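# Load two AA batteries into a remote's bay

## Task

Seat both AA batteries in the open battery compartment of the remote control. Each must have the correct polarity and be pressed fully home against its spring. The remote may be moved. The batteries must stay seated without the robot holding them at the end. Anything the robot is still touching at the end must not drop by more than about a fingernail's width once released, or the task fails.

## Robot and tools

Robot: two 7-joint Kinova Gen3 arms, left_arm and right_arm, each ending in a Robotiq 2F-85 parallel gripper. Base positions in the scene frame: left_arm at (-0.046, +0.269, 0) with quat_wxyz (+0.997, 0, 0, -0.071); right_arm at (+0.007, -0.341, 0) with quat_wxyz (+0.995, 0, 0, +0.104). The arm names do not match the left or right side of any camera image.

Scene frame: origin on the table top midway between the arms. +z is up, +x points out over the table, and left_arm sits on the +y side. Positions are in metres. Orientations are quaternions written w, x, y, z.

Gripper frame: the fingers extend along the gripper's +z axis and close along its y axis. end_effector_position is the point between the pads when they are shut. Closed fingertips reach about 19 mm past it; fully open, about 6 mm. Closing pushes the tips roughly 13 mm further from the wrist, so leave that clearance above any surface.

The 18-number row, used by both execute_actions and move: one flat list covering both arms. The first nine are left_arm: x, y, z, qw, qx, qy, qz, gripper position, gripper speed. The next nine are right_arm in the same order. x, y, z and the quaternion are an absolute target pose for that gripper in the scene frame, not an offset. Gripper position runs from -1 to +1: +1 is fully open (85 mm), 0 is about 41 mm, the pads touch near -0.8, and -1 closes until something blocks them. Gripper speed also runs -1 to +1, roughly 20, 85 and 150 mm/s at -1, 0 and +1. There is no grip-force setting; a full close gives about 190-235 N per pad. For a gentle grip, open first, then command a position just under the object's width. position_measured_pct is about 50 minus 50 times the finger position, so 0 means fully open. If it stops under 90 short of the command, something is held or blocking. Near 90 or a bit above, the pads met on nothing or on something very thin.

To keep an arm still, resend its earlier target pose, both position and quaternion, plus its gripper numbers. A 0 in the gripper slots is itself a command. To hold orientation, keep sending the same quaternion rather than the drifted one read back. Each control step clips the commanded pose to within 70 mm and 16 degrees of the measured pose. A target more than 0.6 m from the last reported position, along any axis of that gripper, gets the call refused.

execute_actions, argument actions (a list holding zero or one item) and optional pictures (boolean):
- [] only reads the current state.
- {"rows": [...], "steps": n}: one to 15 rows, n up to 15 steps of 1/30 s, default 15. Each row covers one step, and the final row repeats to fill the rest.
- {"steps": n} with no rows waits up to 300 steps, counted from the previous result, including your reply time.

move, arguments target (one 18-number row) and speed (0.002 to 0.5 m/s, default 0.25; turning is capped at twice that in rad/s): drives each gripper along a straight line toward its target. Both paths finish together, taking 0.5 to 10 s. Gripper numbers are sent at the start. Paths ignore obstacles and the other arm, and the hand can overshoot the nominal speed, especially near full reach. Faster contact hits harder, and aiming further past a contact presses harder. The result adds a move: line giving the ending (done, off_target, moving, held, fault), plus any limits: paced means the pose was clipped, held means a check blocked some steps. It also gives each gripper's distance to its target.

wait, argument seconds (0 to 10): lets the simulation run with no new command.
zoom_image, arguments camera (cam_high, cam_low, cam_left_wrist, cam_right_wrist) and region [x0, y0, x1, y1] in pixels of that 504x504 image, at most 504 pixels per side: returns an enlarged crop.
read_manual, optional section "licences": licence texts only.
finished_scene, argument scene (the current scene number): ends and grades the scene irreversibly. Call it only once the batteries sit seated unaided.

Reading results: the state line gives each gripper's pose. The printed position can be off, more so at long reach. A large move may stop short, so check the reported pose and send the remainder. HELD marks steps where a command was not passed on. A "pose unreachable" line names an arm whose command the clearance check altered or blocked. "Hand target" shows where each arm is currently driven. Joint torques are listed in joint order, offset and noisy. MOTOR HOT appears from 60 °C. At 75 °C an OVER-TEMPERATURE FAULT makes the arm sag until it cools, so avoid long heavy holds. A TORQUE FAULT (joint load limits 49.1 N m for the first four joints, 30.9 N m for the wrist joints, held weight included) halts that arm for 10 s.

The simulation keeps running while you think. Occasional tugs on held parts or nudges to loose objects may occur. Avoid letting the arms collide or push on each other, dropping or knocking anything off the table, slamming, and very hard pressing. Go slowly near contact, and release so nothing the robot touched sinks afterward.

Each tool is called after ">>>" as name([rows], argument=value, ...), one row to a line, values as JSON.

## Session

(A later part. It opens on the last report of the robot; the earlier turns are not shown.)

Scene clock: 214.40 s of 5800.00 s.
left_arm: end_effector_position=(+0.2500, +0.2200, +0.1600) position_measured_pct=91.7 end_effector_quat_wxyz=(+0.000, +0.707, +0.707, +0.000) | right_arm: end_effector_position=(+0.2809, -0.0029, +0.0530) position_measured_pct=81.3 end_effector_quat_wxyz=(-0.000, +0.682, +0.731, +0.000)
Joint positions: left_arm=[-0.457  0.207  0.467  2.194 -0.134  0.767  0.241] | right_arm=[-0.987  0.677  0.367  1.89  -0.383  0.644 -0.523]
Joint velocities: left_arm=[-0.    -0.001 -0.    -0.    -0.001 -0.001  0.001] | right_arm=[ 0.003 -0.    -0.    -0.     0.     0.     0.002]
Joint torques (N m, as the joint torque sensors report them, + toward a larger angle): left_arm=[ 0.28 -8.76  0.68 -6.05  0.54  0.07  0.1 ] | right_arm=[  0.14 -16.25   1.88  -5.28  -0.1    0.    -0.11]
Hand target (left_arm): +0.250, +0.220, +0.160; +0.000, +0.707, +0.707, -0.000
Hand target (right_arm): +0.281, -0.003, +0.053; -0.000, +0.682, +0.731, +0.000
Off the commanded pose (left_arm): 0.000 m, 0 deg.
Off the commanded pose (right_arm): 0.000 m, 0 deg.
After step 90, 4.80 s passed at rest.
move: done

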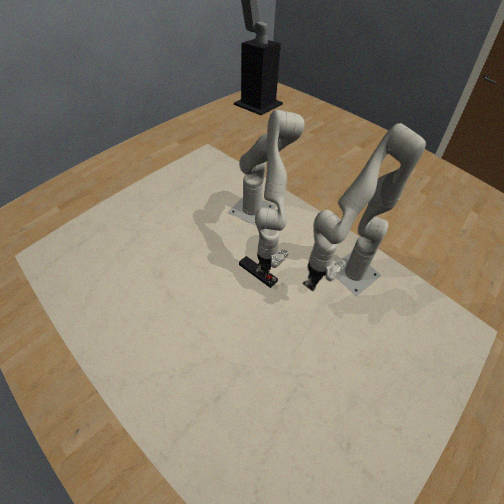

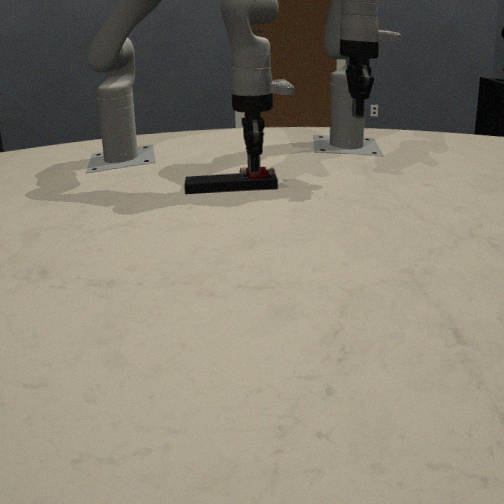

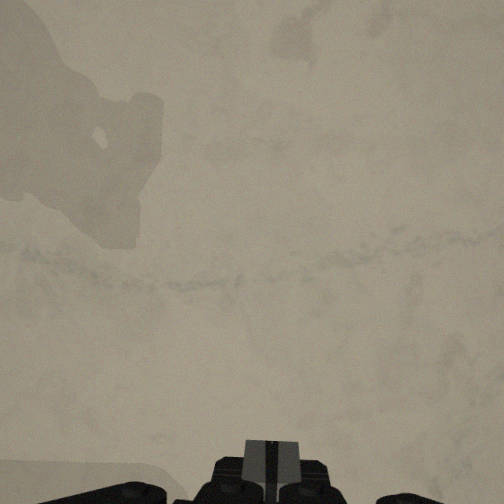

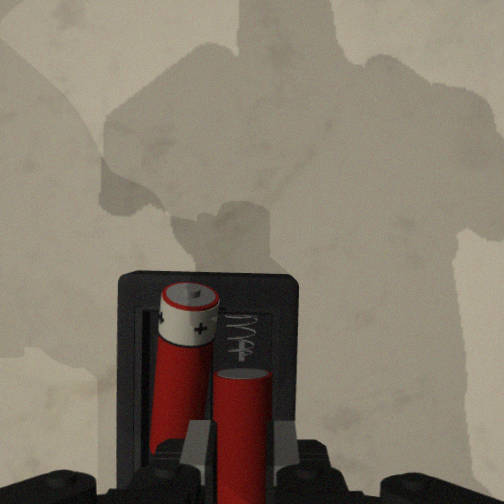

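Aligned. Release.

>>> move(target=[0.25,0.22,0.16,0,0.707,0.707,0,-1,0,0.281,-0.003,0.053,0,0.682,0.731,0,-0.45,-0.5])

>>> move(target=[0.25,0.22,0.16,0,0.707,0.707,0,-1,0,0.275,-0.01,0.13,0,0.682,0.731,0,-0.45,0], speed=0.1)

Scene clock: 221.57 s of 5800.00 s.
left_arm: end_effector_position=(+0.2500, +0.2200, +0.1600) position_measured_pct=91.7 end_effector_quat_wxyz=(+0.000, +0.707, +0.707, +0.000) | right_arm: end_effector_position=(+0.2810, -0.0030, +0.0530) position_measured_pct=72.6 end_effector_quat_wxyz=(-0.000, +0.682, +0.731, +0.000)
Joint positions: left_arm=[-0.457  0.207  0.467  2.194 -0.134  0.767  0.241] | right_arm=[-0.987  0.677  0.367  1.89  -0.383  0.644 -0.523]
Joint velocities: left_arm=[-0.    -0.001 -0.     0.    -0.    -0.    -0.001] | right_arm=[-0.001  0.001  0.    -0.     0.001 -0.001 -0.   ]
Joint torques (N m, as the joint torque sensors report them, + toward a larger angle): left_arm=[ 0.09 -8.73  0.64 -5.55  0.36 -0.18  0.15] | right_arm=[ -0.06 -16.47   1.73  -5.33   0.18   0.16  -0.14]
Hand target (left_arm): +0.250, +0.220, +0.160; +0.000, +0.707, +0.707, -0.000
Hand target (right_arm): +0.281, -0.003, +0.053; -0.000, +0.682, +0.731, -0.000
Off the commanded pose (left_arm): 0.000 m, 0 deg.
Off the commanded pose (right_arm): 0.000 m, 0 deg.
After step 90, 3.47 s passed at rest.
move: done

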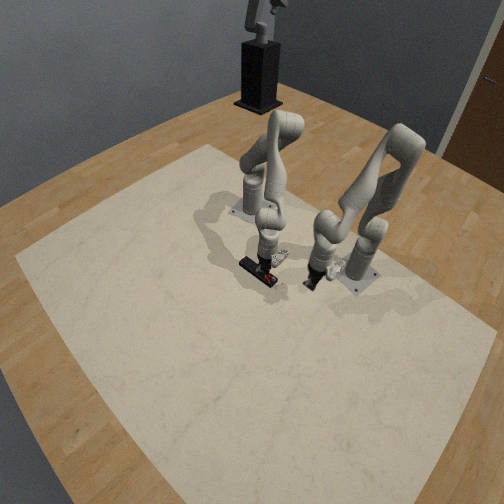

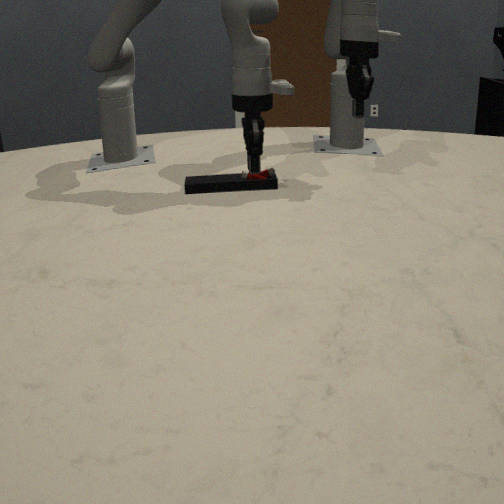

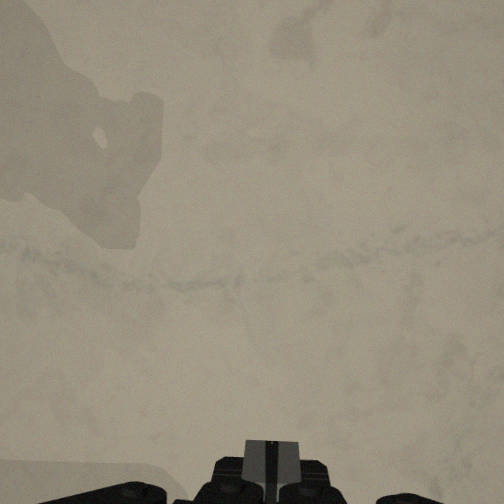

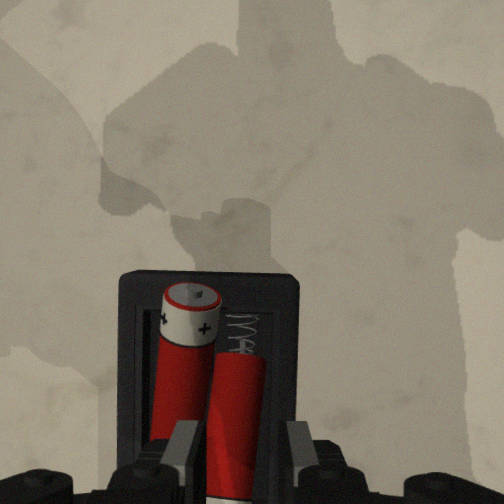

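Scene clock: 222.73 s of 5800.00 s.
left_arm: end_effector_position=(+0.2500, +0.2200, +0.1600) position_measured_pct=91.7 end_effector_quat_wxyz=(+0.000, +0.707, +0.707, +0.000) | right_arm: end_effector_position=(+0.2753, -0.0101, +0.1299) position_measured_pct=72.6 end_effector_quat_wxyz=(+0.000, +0.682, +0.731, -0.000)
Joint positions: left_arm=[-0.457  0.207  0.467  2.194 -0.134  0.767  0.241] | right_arm=[-1.052  0.522  0.447  1.851 -0.294  0.834 -0.597]
Joint velocities: left_arm=[-0.    -0.001  0.     0.     0.     0.001  0.001] | right_arm=[-0.004 -0.006  0.001 -0.001  0.001  0.002 -0.001]
Joint torques (N m, as the joint torque sensors report them, + toward a larger angle): left_arm=[ 0.32 -8.41  0.66 -6.06  0.5  -0.09  0.03] | right_arm=[  0.04 -14.44   1.97  -6.79   0.13  -0.08   0.03]
Hand target (left_arm): +0.250, +0.220, +0.160; +0.000, +0.707, +0.707, -0.000
Hand target (right_arm): +0.275, -0.010, +0.130; +0.000, +0.682, +0.731, +0.000
Off the commanded pose (left_arm): 0.000 m, 0 deg.
Off the commanded pose (right_arm): 0.000 m, 0 deg.
move: done

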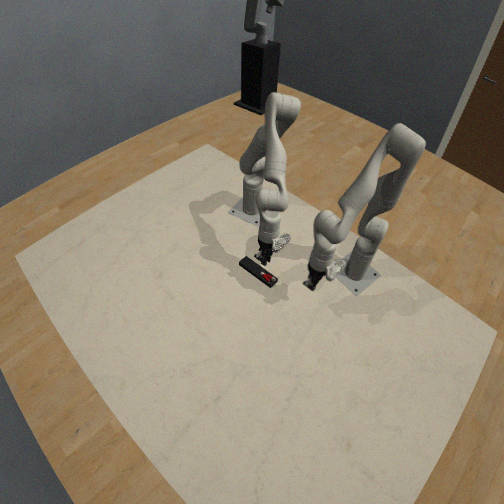

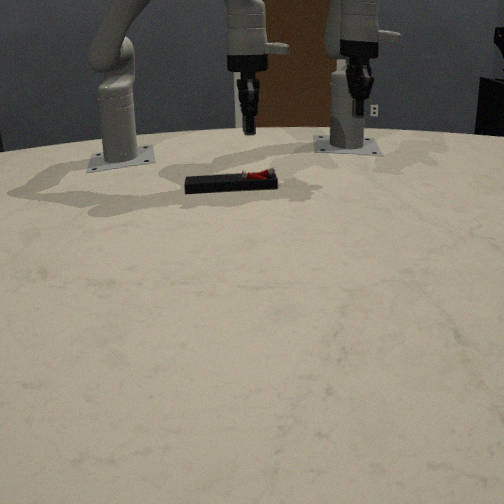

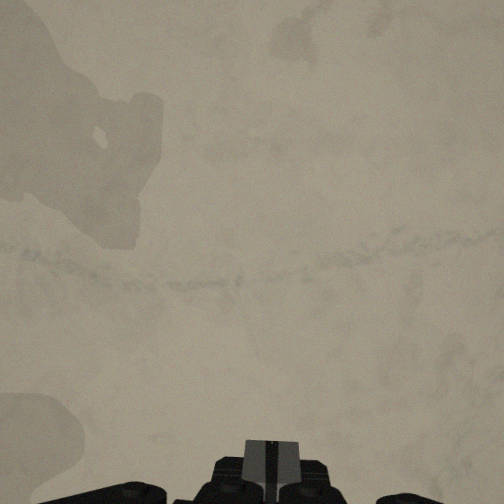

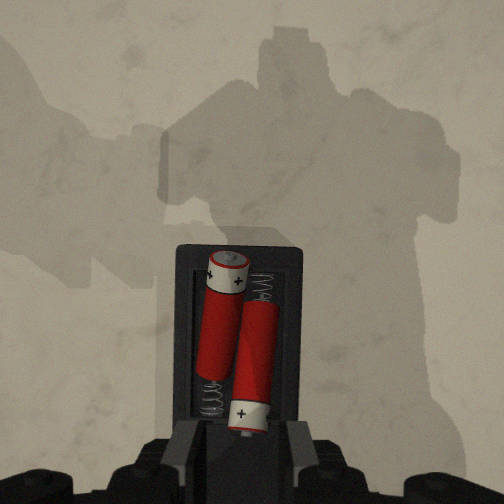

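>>> move(target=[0.256,0.075,0.07,0.25,0.641,0.687,-0.233,0.7,0,0.283,-0.09,0.11,0.233,-0.687,0.641,0.25,-1,0], speed=0.2)

>>> move(target=[0.256,0.048,0.028,0.25,0.641,0.687,-0.233,0.7,0,0.283,-0.09,0.11,0.233,-0.687,0.641,0.25,-1,0], speed=0.06)

Scene clock: 251.43 s of 5800.00 s.
left_arm: end_effector_position=(+0.2561, +0.0744, +0.0703) position_measured_pct=15.1 end_effector_quat_wxyz=(+0.252, +0.641, +0.687, -0.232) | right_arm: end_effector_position=(+0.2822, -0.0898, +0.1104) position_measured_pct=91.7 end_effector_quat_wxyz=(+0.233, -0.687, +0.641, +0.251)
Joint positions: left_arm=[-0.868  0.907  0.925  2.413  0.349  0.055 -0.328] | right_arm=[-0.286  0.539  0.312  2.36   1.674 -0.853  1.185]
Joint velocities: left_arm=[-0.001  0.007  0.001  0.001 -0.003 -0.001 -0.   ] | right_arm=[ 0.001  0.001  0.001 -0.003  0.005 -0.002  0.002]
Joint torques (N m, as the joint torque sensors report them, + toward a larger angle): left_arm=[  0.27 -10.57   4.97  -0.5    0.68   0.91   0.31] | right_arm=[ -0.04 -12.51   0.19  -3.31   0.    -1.67  -0.24]
Hand target (left_arm): +0.256, +0.074, +0.070; +0.252, +0.641, +0.687, -0.233
Hand target (right_arm): +0.282, -0.090, +0.110; -0.233, +0.687, -0.641, -0.251
Off the commanded pose (left_arm): 0.001 m, 0 deg.
Off the commanded pose (right_arm): 0.001 m, 0 deg.
After step 90, 17.47 s passed at rest.
move: done

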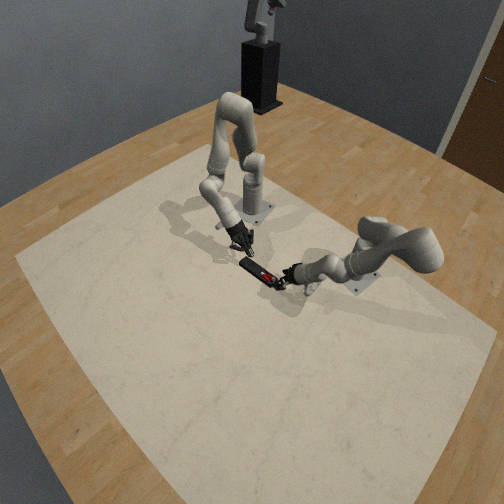

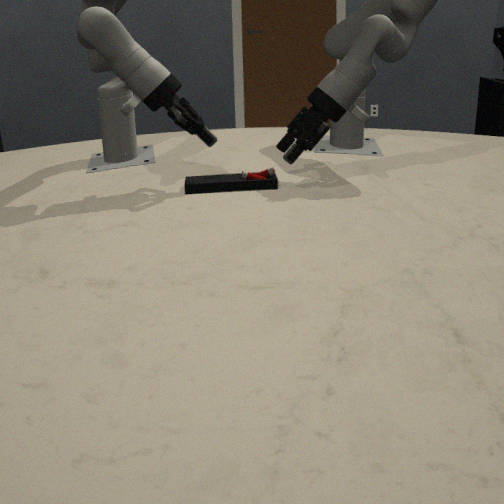

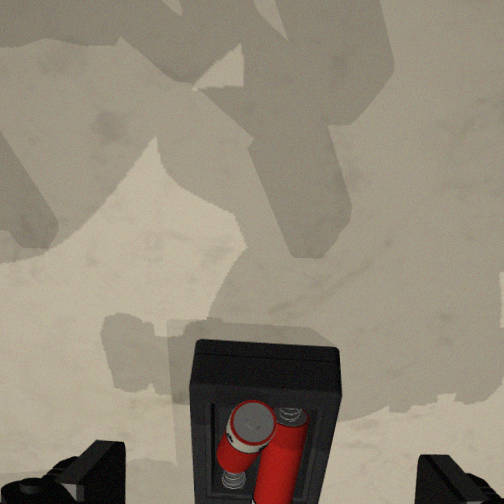

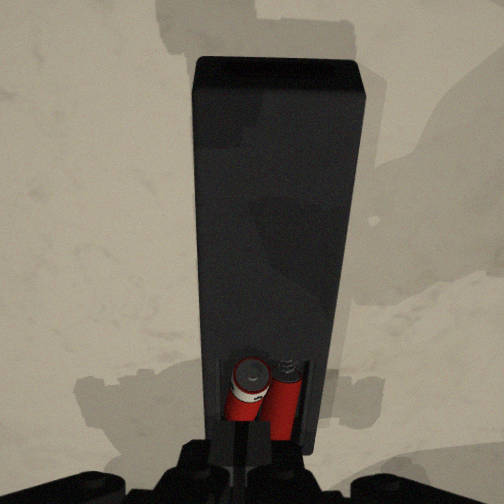

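Scene clock: 252.60 s of 5800.00 s.
left_arm: end_effector_position=(+0.2562, +0.0482, +0.0281) position_measured_pct=15.1 end_effector_quat_wxyz=(+0.250, +0.641, +0.687, -0.233) | right_arm: end_effector_position=(+0.2830, -0.0900, +0.1100) position_measured_pct=91.7 end_effector_quat_wxyz=(+0.233, -0.687, +0.641, +0.250)
Joint positions: left_arm=[-0.749  1.065  0.878  2.408  0.335 -0.125 -0.34 ] | right_arm=[-0.287  0.539  0.313  2.358  1.674 -0.851  1.184]
Joint velocities: left_arm=[ 0.006  0.01  -0.    -0.     0.    -0.002  0.001] | right_arm=[-0.001  0.001  0.001  0.    -0.    -0.     0.   ]
Joint torques (N m, as the joint torque sensors report them, + toward a larger angle): left_arm=[ -0.14 -12.08   5.45   0.88   0.48   0.61   0.12] | right_arm=[ -0.17 -12.42   0.02  -2.85  -0.37  -1.52  -0.23]
Hand target (left_arm): +0.256, +0.048, +0.028; +0.250, +0.641, +0.687, -0.233
Hand target (right_arm): +0.283, -0.090, +0.110; -0.233, +0.687, -0.641, -0.250
Off the commanded pose (left_arm): 0.000 m, 0 deg.
Off the commanded pose (right_arm): 0.000 m, 0 deg.
move: done

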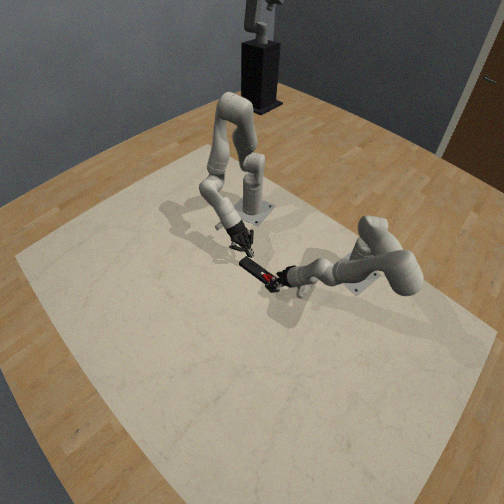

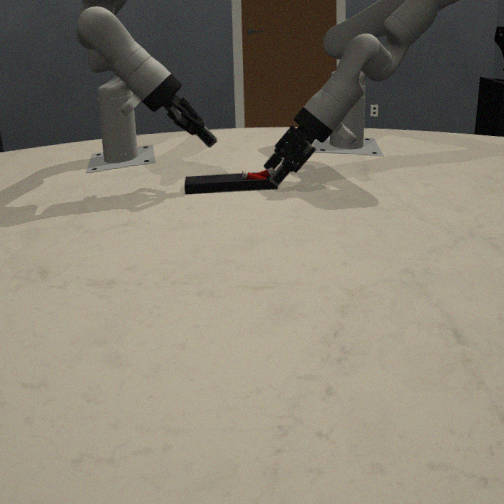

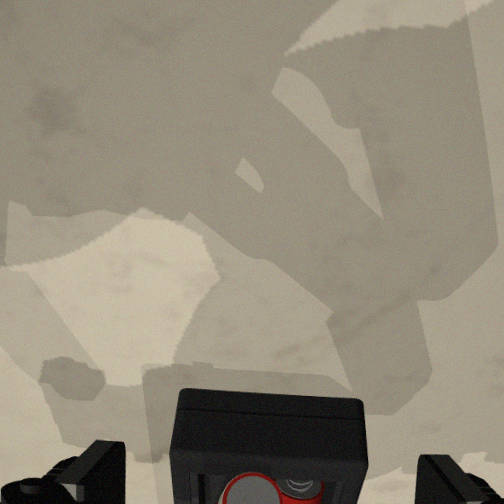

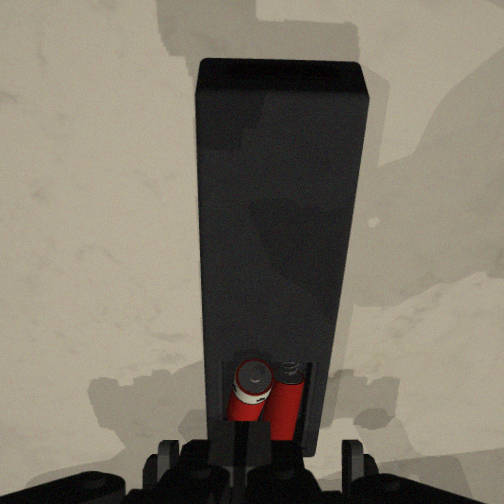

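>>> move(target=[0.256,0.048,0.028,0.25,0.641,0.687,-0.233,-1,0,0.280,-0.052,0.062,0.233,-0.687,0.641,0.25,-1,0], speed=0.1)

>>> zoom_image(camera="cam_low", region=[180, 130, 300, 210])

Scene clock: 273.67 s of 5800.00 s.
left_arm: end_effector_position=(+0.2559, +0.0476, +0.0287) position_measured_pct=46.4 end_effector_quat_wxyz=(+0.251, +0.641, +0.687, -0.233) | right_arm: end_effector_position=(+0.2799, -0.0518, +0.0623) position_measured_pct=91.7 end_effector_quat_wxyz=(+0.234, -0.687, +0.641, +0.250)
Joint positions: left_arm=[-0.749  1.065  0.879  2.409  0.334 -0.124 -0.339] | right_arm=[-0.352  0.696  0.238  2.358  1.398 -0.822  1.375]
Joint velocities: left_arm=[ 0.001 -0.    -0.     0.    -0.     0.     0.001] | right_arm=[-0.002  0.006 -0.002  0.    -0.004  0.     0.003]
Joint torques (N m, as the joint torque sensors report them, + toward a larger angle): left_arm=[  0.47 -11.39   4.26   0.79   0.25   0.44   0.31] | right_arm=[ -0.3  -13.69  -0.17  -1.99  -0.01  -2.06  -0.35]
Hand target (left_arm): +0.256, +0.048, +0.028; +0.250, +0.641, +0.687, -0.233
Hand target (right_arm): +0.280, -0.052, +0.062; -0.233, +0.687, -0.641, -0.250
Off the commanded pose (left_arm): 0.001 m, 0 deg.
Off the commanded pose (right_arm): 0.000 m, 0 deg.
After step 90, 17.03 s passed at rest.
move: done

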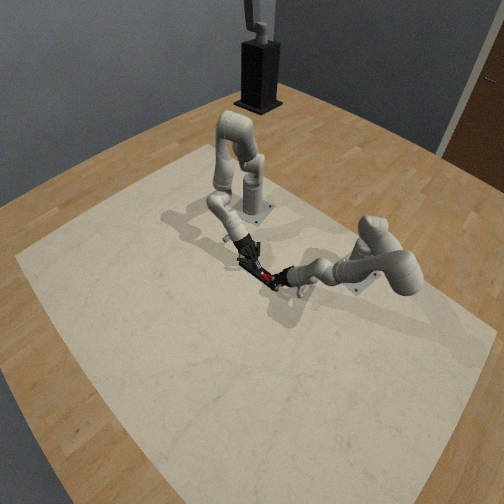

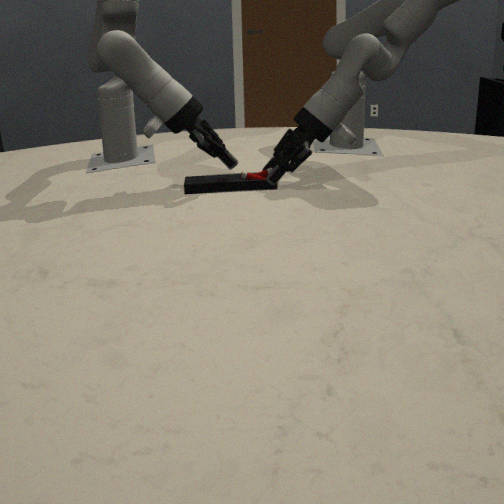

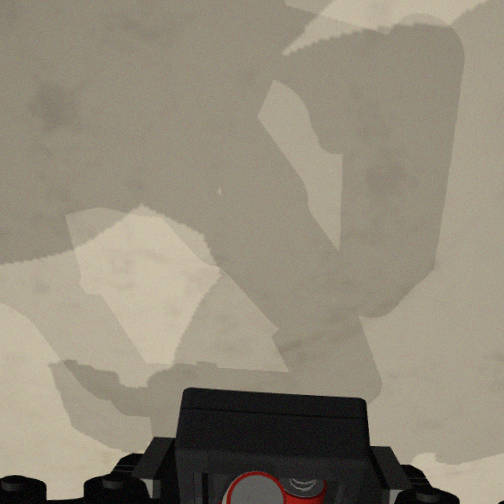

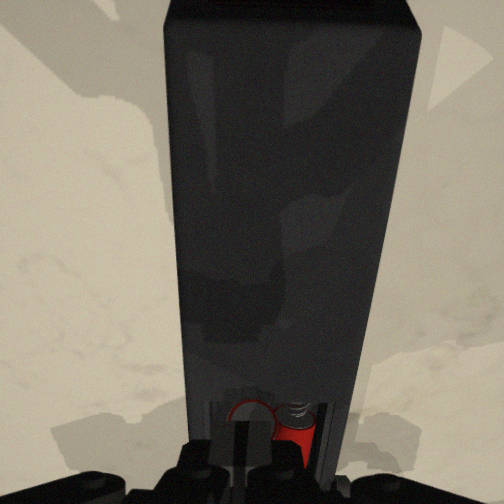

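Region (180, 130, 300, 210) of cam_low's 504x504 image, scaled by 4.200, with more detail than that image has.

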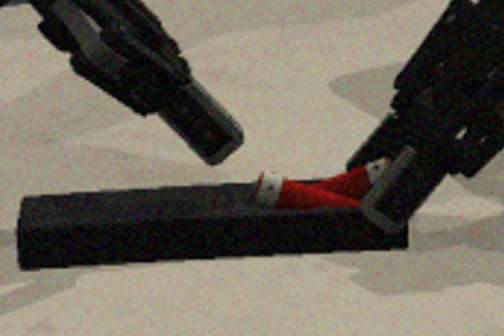

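>>> move(target=[0.256,0.048,0.028,0.25,0.641,0.687,-0.233,-1,0,0.278,-0.042,0.047,0.233,-0.687,0.641,0.25,-1,0], speed=0.02)

>>> zoom_image(camera="cam_low", region=[180, 130, 300, 210])

Scene clock: 286.47 s of 5800.00 s.
left_arm: end_effector_position=(+0.2559, +0.0477, +0.0287) position_measured_pct=46.4 end_effector_quat_wxyz=(+0.251, +0.641, +0.687, -0.233) | right_arm: end_effector_position=(+0.2781, -0.0420, +0.0472) position_measured_pct=91.7 end_effector_quat_wxyz=(+0.233, -0.687, +0.641, +0.250)
Joint positions: left_arm=[-0.749  1.065  0.879  2.408  0.334 -0.124 -0.339] | right_arm=[-0.374  0.745  0.223  2.354  1.32  -0.826  1.43 ]
Joint velocities: left_arm=[-0.001  0.001 -0.     0.     0.001  0.     0.002] | right_arm=[-0.002  0.005 -0.002  0.    -0.005  0.     0.004]
Joint torques (N m, as the joint torque sensors report them, + toward a larger angle): left_arm=[  0.3  -11.     4.33   0.92   0.52   0.35   0.07] | right_arm=[ -0.02 -14.2   -0.17  -1.38  -0.13  -1.78  -0.4 ]
Hand target (left_arm): +0.256, +0.048, +0.028; +0.250, +0.641, +0.687, -0.233
Hand target (right_arm): +0.278, -0.042, +0.047; -0.233, +0.687, -0.641, -0.250
Off the commanded pose (left_arm): 0.001 m, 0 deg.
Off the commanded pose (right_arm): 0.000 m, 0 deg.
After step 90, 8.67 s passed at rest.
move: done

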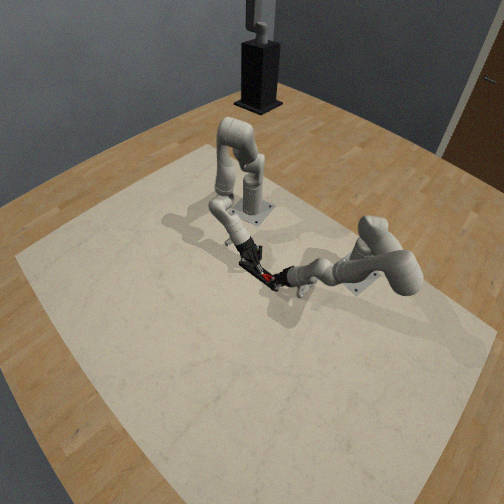

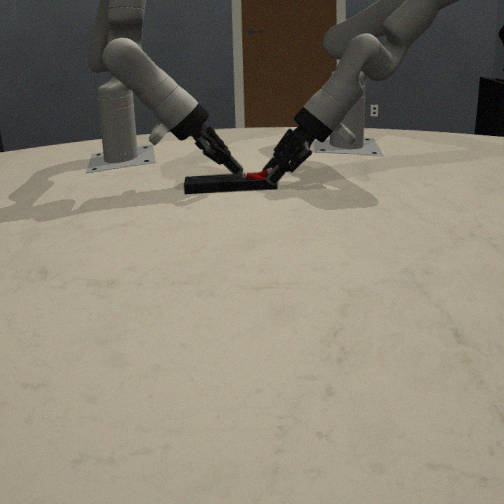

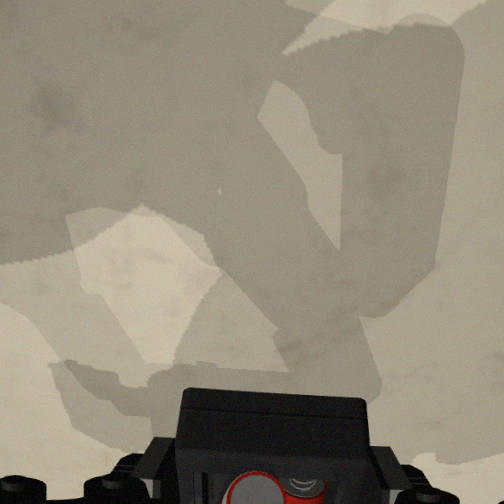

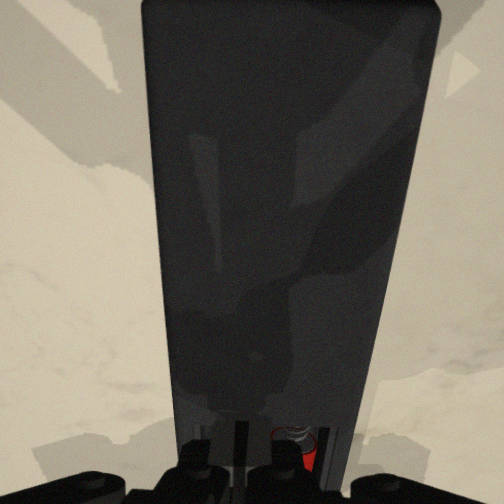

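Region (180, 130, 300, 210) of cam_low's 504x504 image, scaled by 4.200, with more detail than that image has.

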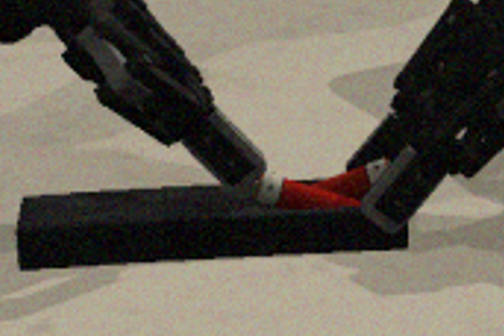

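>>> move(target=[0.256,0.048,0.028,0.25,0.641,0.687,-0.233,-1,0,0.2775,-0.031,0.045,0.233,-0.687,0.641,0.25,-1,0], speed=0.01)

>>> zoom_image(camera="cam_low", region=[180, 130, 300, 210])

Scene clock: 297.23 s of 5800.00 s.
left_arm: end_effector_position=(+0.2560, +0.0480, +0.0287) position_measured_pct=46.4 end_effector_quat_wxyz=(+0.250, +0.641, +0.687, -0.233) | right_arm: end_effector_position=(+0.2783, -0.0332, +0.0446) position_measured_pct=91.7 end_effector_quat_wxyz=(+0.232, -0.686, +0.643, +0.248)
Joint positions: left_arm=[-0.75   1.064  0.879  2.409  0.334 -0.124 -0.338] | right_arm=[-0.398  0.751  0.214  2.345  1.293 -0.813  1.422]
Joint velocities: left_arm=[ 0.    -0.001 -0.    -0.    -0.003 -0.002  0.002] | right_arm=[ 0.001  0.001 -0.001 -0.    -0.001  0.002 -0.   ]
Joint torques (N m, as the joint torque sensors report them, + toward a larger angle): left_arm=[  0.82 -10.24   4.46   0.54   0.36   0.26  -0.11] | right_arm=[ -1.69 -13.58  -2.08  -2.81  -0.15  -2.76  -0.13]
Hand target (left_arm): +0.256, +0.048, +0.028; +0.250, +0.641, +0.687, -0.233
Hand target (right_arm): +0.277, -0.031, +0.045; -0.233, +0.687, -0.641, -0.250
Off the commanded pose (left_arm): 0.001 m, 0 deg.
Off the commanded pose (right_arm): 0.002 m, 0 deg.
After step 90, 6.43 s passed at rest.
move: done

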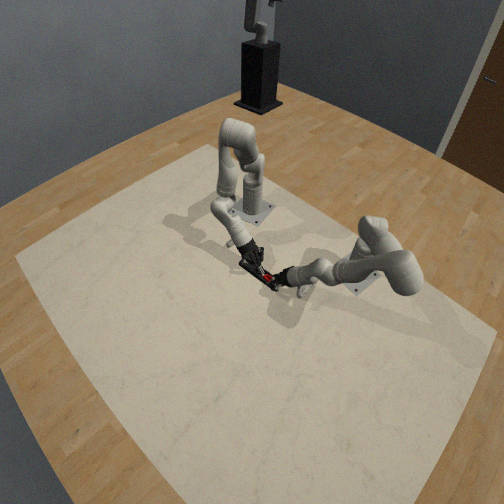

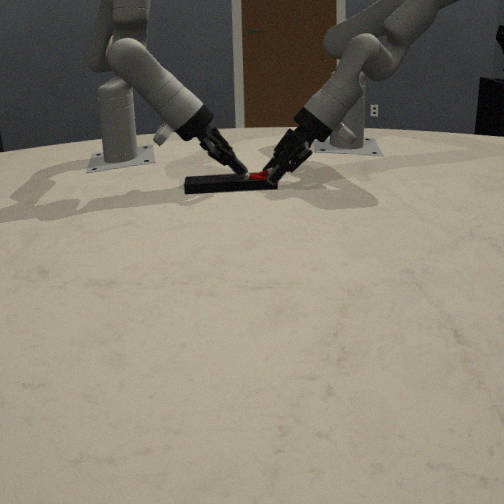

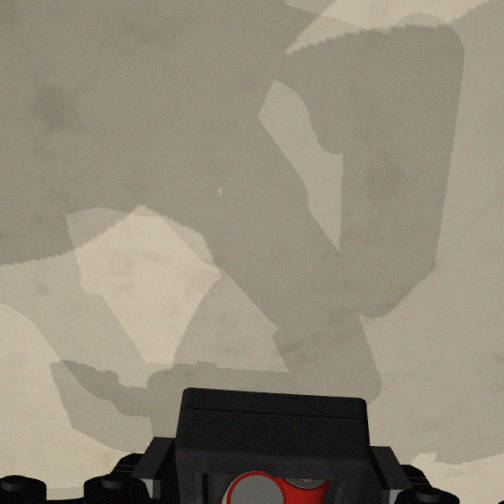

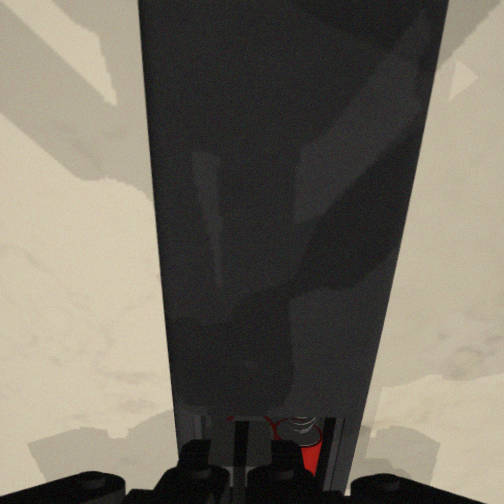

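Region (180, 130, 300, 210) of cam_low's 504x504 image, scaled by 4.200, with more detail than that image has.

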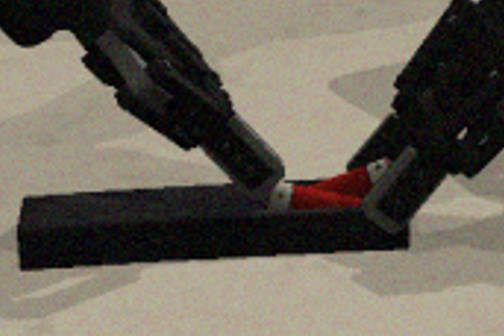

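>>> move(target=[0.256,0.048,0.028,0.25,0.641,0.687,-0.233,-1,0,0.277,-0.026,0.047,0.233,-0.687,0.641,0.25,-1,0], speed=0.01)

>>> move(target=[0.256,0.048,0.028,0.25,0.641,0.687,-0.233,-1,0,0.2765,-0.021,0.040,0.233,-0.687,0.641,0.25,-1,0], speed=0.01)

>>> zoom_image(camera="cam_low", region=[180, 130, 300, 210])

Scene clock: 305.47 s of 5800.00 s.
left_arm: end_effector_position=(+0.2561, +0.0483, +0.0287) position_measured_pct=46.4 end_effector_quat_wxyz=(+0.250, +0.641, +0.687, -0.233) | right_arm: end_effector_position=(+0.2783, -0.0284, +0.0466) position_measured_pct=91.7 end_effector_quat_wxyz=(+0.233, -0.686, +0.643, +0.248)
Joint positions: left_arm=[-0.75   1.064  0.879  2.409  0.334 -0.124 -0.338] | right_arm=[-0.409  0.743  0.209  2.34   1.289 -0.804  1.406]
Joint velocities: left_arm=[ 0.     0.001 -0.    -0.     0.001 -0.     0.002] | right_arm=[ 0.    -0.001 -0.001 -0.    -0.     0.003 -0.   ]
Joint torques (N m, as the joint torque sensors report them, + toward a larger angle): left_arm=[  1.61 -10.41   4.75   0.5    0.09   0.44   0.03] | right_arm=[ -2.23 -13.98  -2.28  -3.13  -0.18  -2.68  -0.15]
Hand target (left_arm): +0.256, +0.048, +0.028; +0.250, +0.641, +0.687, -0.233
Hand target (right_arm): +0.277, -0.026, +0.047; -0.233, +0.687, -0.641, -0.250
Off the commanded pose (left_arm): 0.001 m, 0 deg.
Off the commanded pose (right_arm): 0.003 m, 0 deg.
After step 90, 4.23 s passed at rest.
move: done

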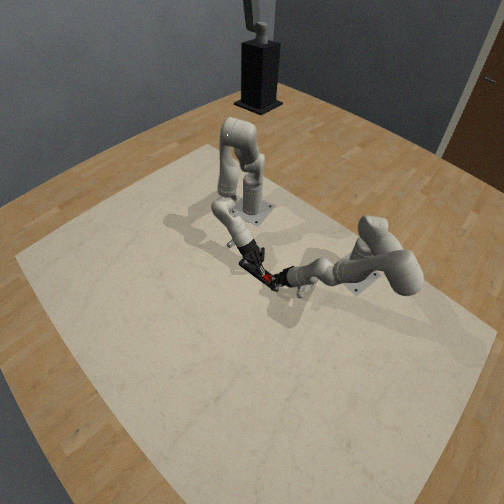

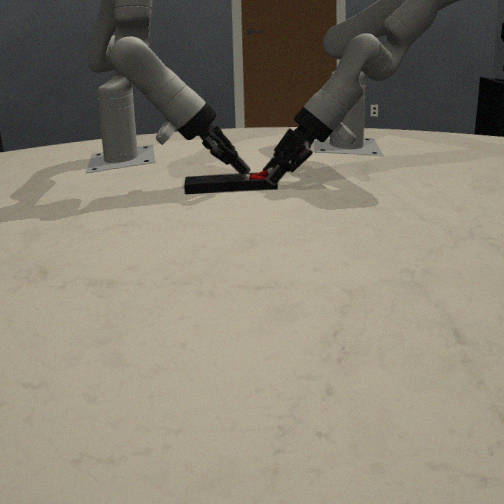

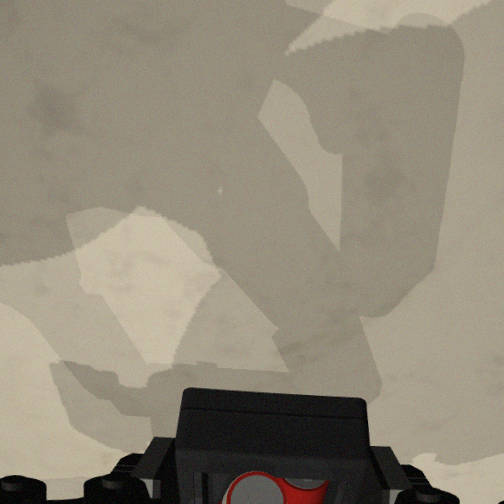

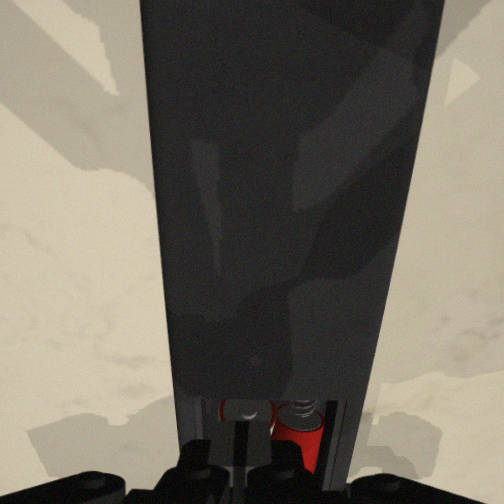

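Scene clock: 306.70 s of 5800.00 s.
left_arm: end_effector_position=(+0.2562, +0.0485, +0.0287) position_measured_pct=46.4 end_effector_quat_wxyz=(+0.250, +0.641, +0.687, -0.233) | right_arm: end_effector_position=(+0.2784, -0.0205, +0.0427) position_measured_pct=91.7 end_effector_quat_wxyz=(+0.237, -0.686, +0.641, +0.250)
Joint positions: left_arm=[-0.751  1.063  0.879  2.409  0.333 -0.124 -0.338] | right_arm=[-0.421  0.762  0.203  2.333  1.255 -0.812  1.428]
Joint velocities: left_arm=[-0.     0.001 -0.001  0.001 -0.001  0.001  0.002] | right_arm=[-0.003  0.002  0.003 -0.    -0.002 -0.002  0.001]
Joint torques (N m, as the joint torque sensors report them, + toward a larger angle): left_arm=[ 1.92 -9.8   4.64  0.15  0.24  0.36 -0.11] | right_arm=[ -1.33 -10.47  -0.84  -1.5    0.05  -0.58  -0.2 ]
Hand target (left_arm): +0.256, +0.048, +0.028; +0.250, +0.641, +0.687, -0.233
Hand target (right_arm): +0.276, -0.021, +0.040; -0.233, +0.687, -0.641, -0.250
Off the commanded pose (left_arm): 0.001 m, 0 deg.
Off the commanded pose (right_arm): 0.003 m, 0 deg.
move: done

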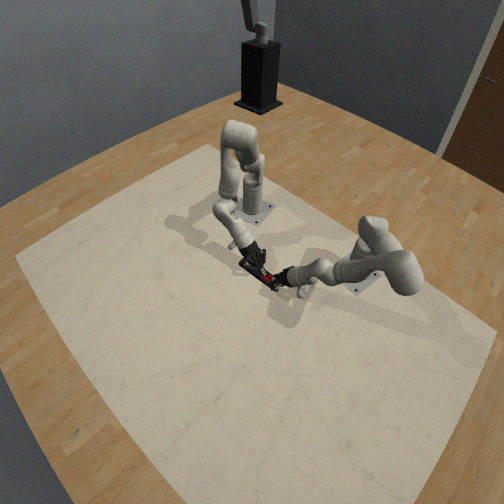

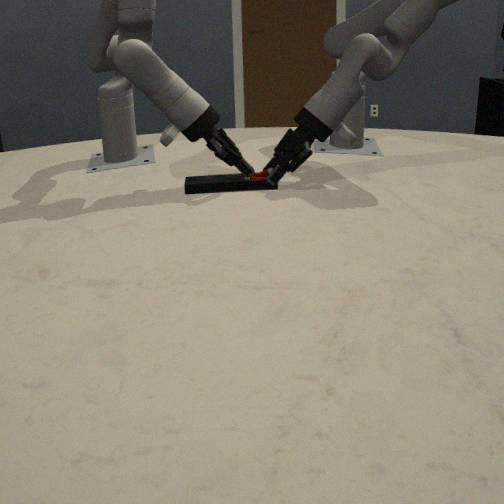

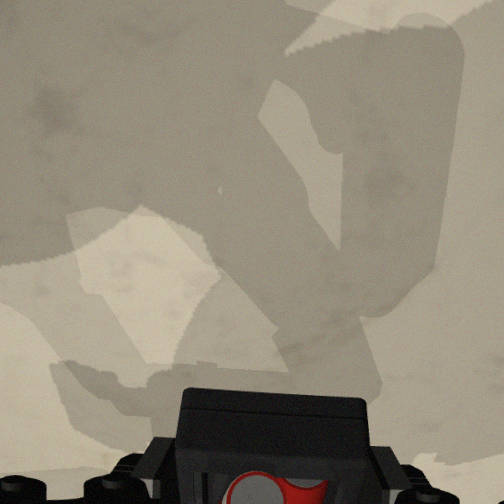

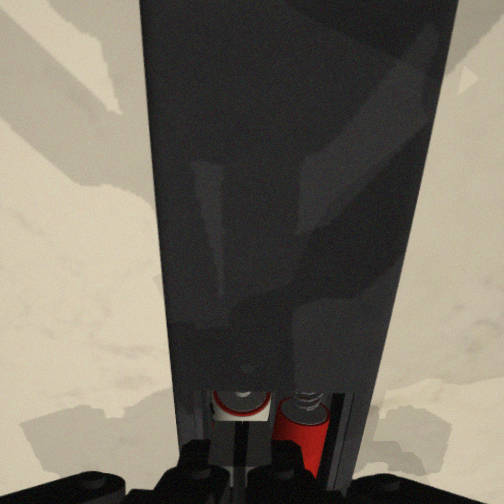

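Region (180, 130, 300, 210) of cam_low's 504x504 image, scaled by 4.200, with more detail than that image has.

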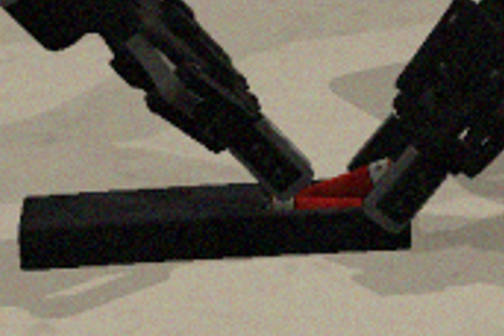

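>>> move(target=[0.256,0.048,0.028,0.25,0.641,0.687,-0.233,-1,0,0.278,-0.018,0.036,0.233,-0.687,0.641,0.25,-1,0], speed=0.01)

>>> move(target=[0.256,0.048,0.028,0.25,0.641,0.687,-0.233,-1,0,0.28,-0.06,0.09,0.233,-0.687,0.641,0.25,-1,0], speed=0.08)

>>> zoom_image(camera="cam_low", region=[180, 130, 300, 210])

Scene clock: 324.10 s of 5800.00 s.
left_arm: end_effector_position=(+0.2563, +0.0486, +0.0287) position_measured_pct=46.4 end_effector_quat_wxyz=(+0.250, +0.641, +0.687, -0.232) | right_arm: end_effector_position=(+0.2796, -0.0176, +0.0393) position_measured_pct=91.7 end_effector_quat_wxyz=(+0.237, -0.686, +0.641, +0.250)
Joint positions: left_arm=[-0.751  1.063  0.879  2.409  0.333 -0.124 -0.338] | right_arm=[-0.427  0.774  0.202  2.326  1.245 -0.815  1.432]
Joint velocities: left_arm=[ 0.001  0.     0.     0.001 -0.001  0.001  0.   ] | right_arm=[-0.004  0.002  0.003  0.     0.    -0.002 -0.   ]
Joint torques (N m, as the joint torque sensors report them, + toward a larger angle): left_arm=[ 1.88 -9.93  4.85  0.15  0.36  0.29 -0.31] | right_arm=[-1.73 -9.39 -0.62 -2.56 -0.1  -0.31 -0.18]
Hand target (left_arm): +0.256, +0.048, +0.028; +0.250, +0.641, +0.687, -0.233
Hand target (right_arm): +0.278, -0.018, +0.036; -0.233, +0.687, -0.641, -0.250
Off the commanded pose (left_arm): 0.001 m, 0 deg.
Off the commanded pose (right_arm): 0.004 m, 0 deg.
After step 90, 13.47 s passed at rest.
move: off_target (right_arm)

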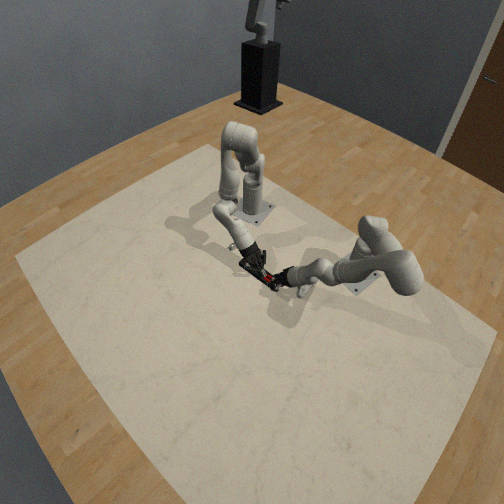

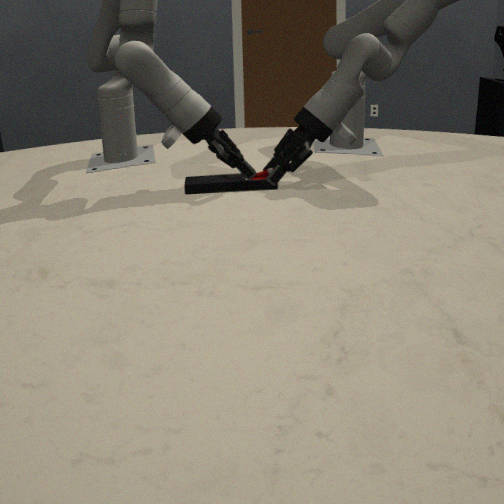

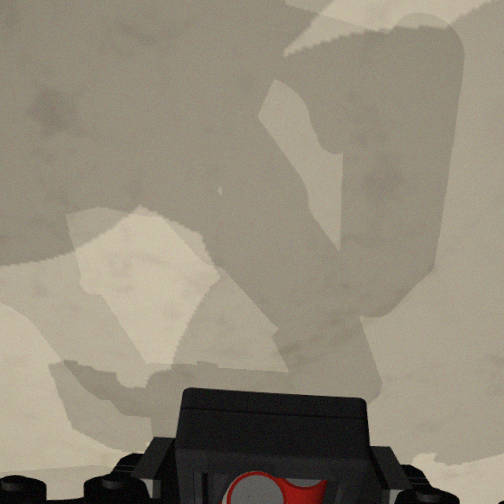

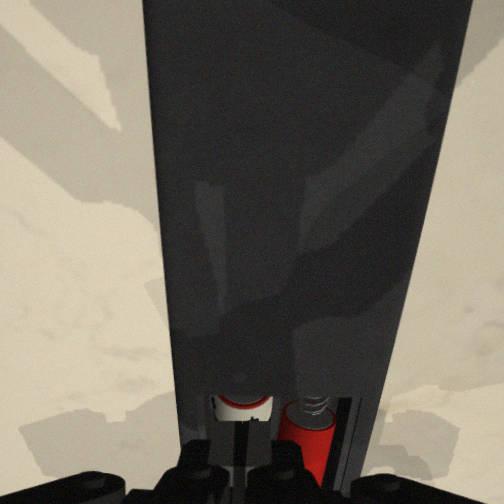

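Scene clock: 325.30 s of 5800.00 s.
left_arm: end_effector_position=(+0.2563, +0.0479, +0.0287) position_measured_pct=46.4 end_effector_quat_wxyz=(+0.251, +0.641, +0.687, -0.233) | right_arm: end_effector_position=(+0.2801, -0.0601, +0.0897) position_measured_pct=91.7 end_effector_quat_wxyz=(+0.233, -0.687, +0.641, +0.250)
Joint positions: left_arm=[-0.749  1.064  0.879  2.408  0.333 -0.124 -0.338] | right_arm=[-0.344  0.603  0.258  2.355  1.524 -0.81   1.249]
Joint velocities: left_arm=[ 0.     0.    -0.    -0.001 -0.001  0.     0.   ] | right_arm=[ 0.002 -0.007  0.003 -0.001  0.006 -0.002 -0.004]
Joint torques (N m, as the joint torque sensors report them, + toward a larger angle): left_arm=[  0.9  -10.24   4.11   1.1    0.53   0.29  -0.03] | right_arm=[  0.19 -13.65   0.47  -2.63  -0.19  -1.78  -0.16]
Hand target (left_arm): +0.256, +0.048, +0.028; +0.250, +0.641, +0.687, -0.233
Hand target (right_arm): +0.280, -0.060, +0.090; -0.233, +0.687, -0.641, -0.250
Off the commanded pose (left_arm): 0.001 m, 0 deg.
Off the commanded pose (right_arm): 0.000 m, 0 deg.
move: done

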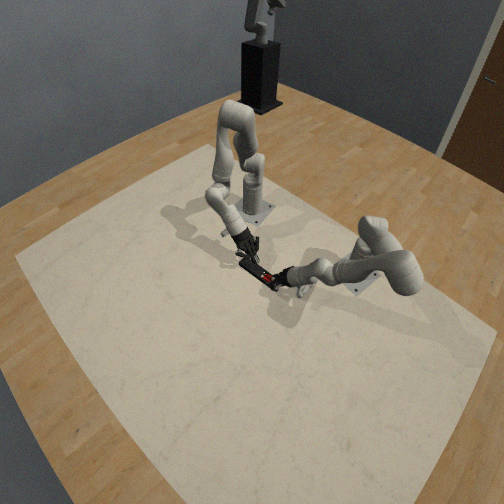

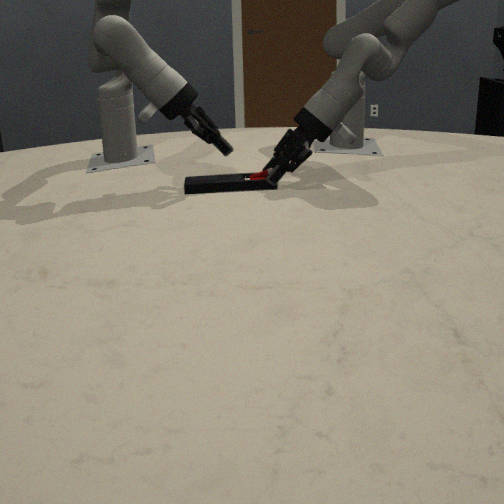

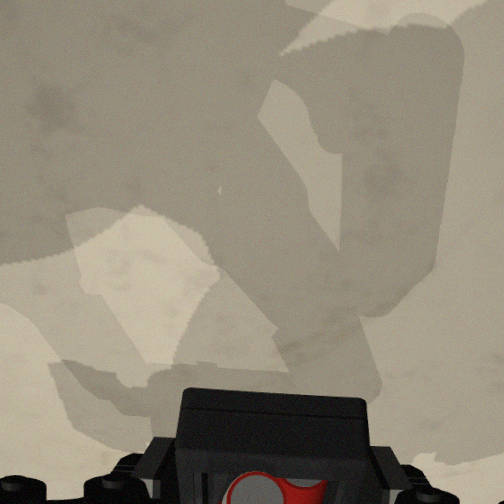

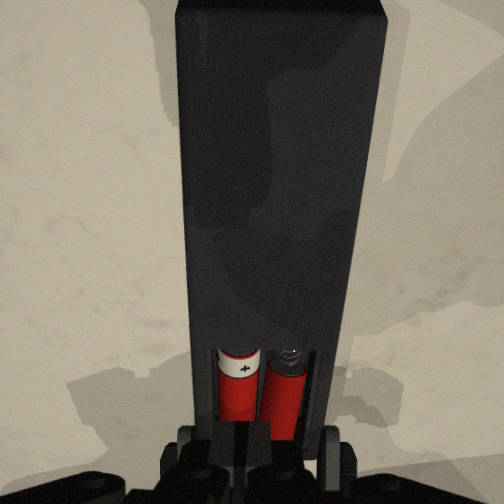

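Region (180, 130, 300, 210) of cam_low's 504x504 image, scaled by 4.200, with more detail than that image has.

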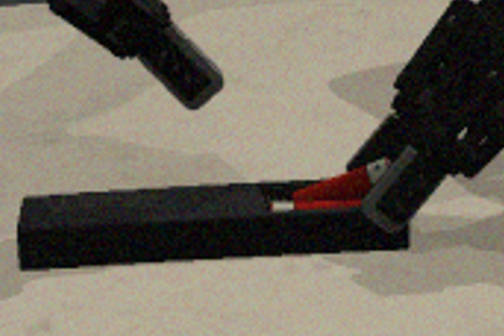

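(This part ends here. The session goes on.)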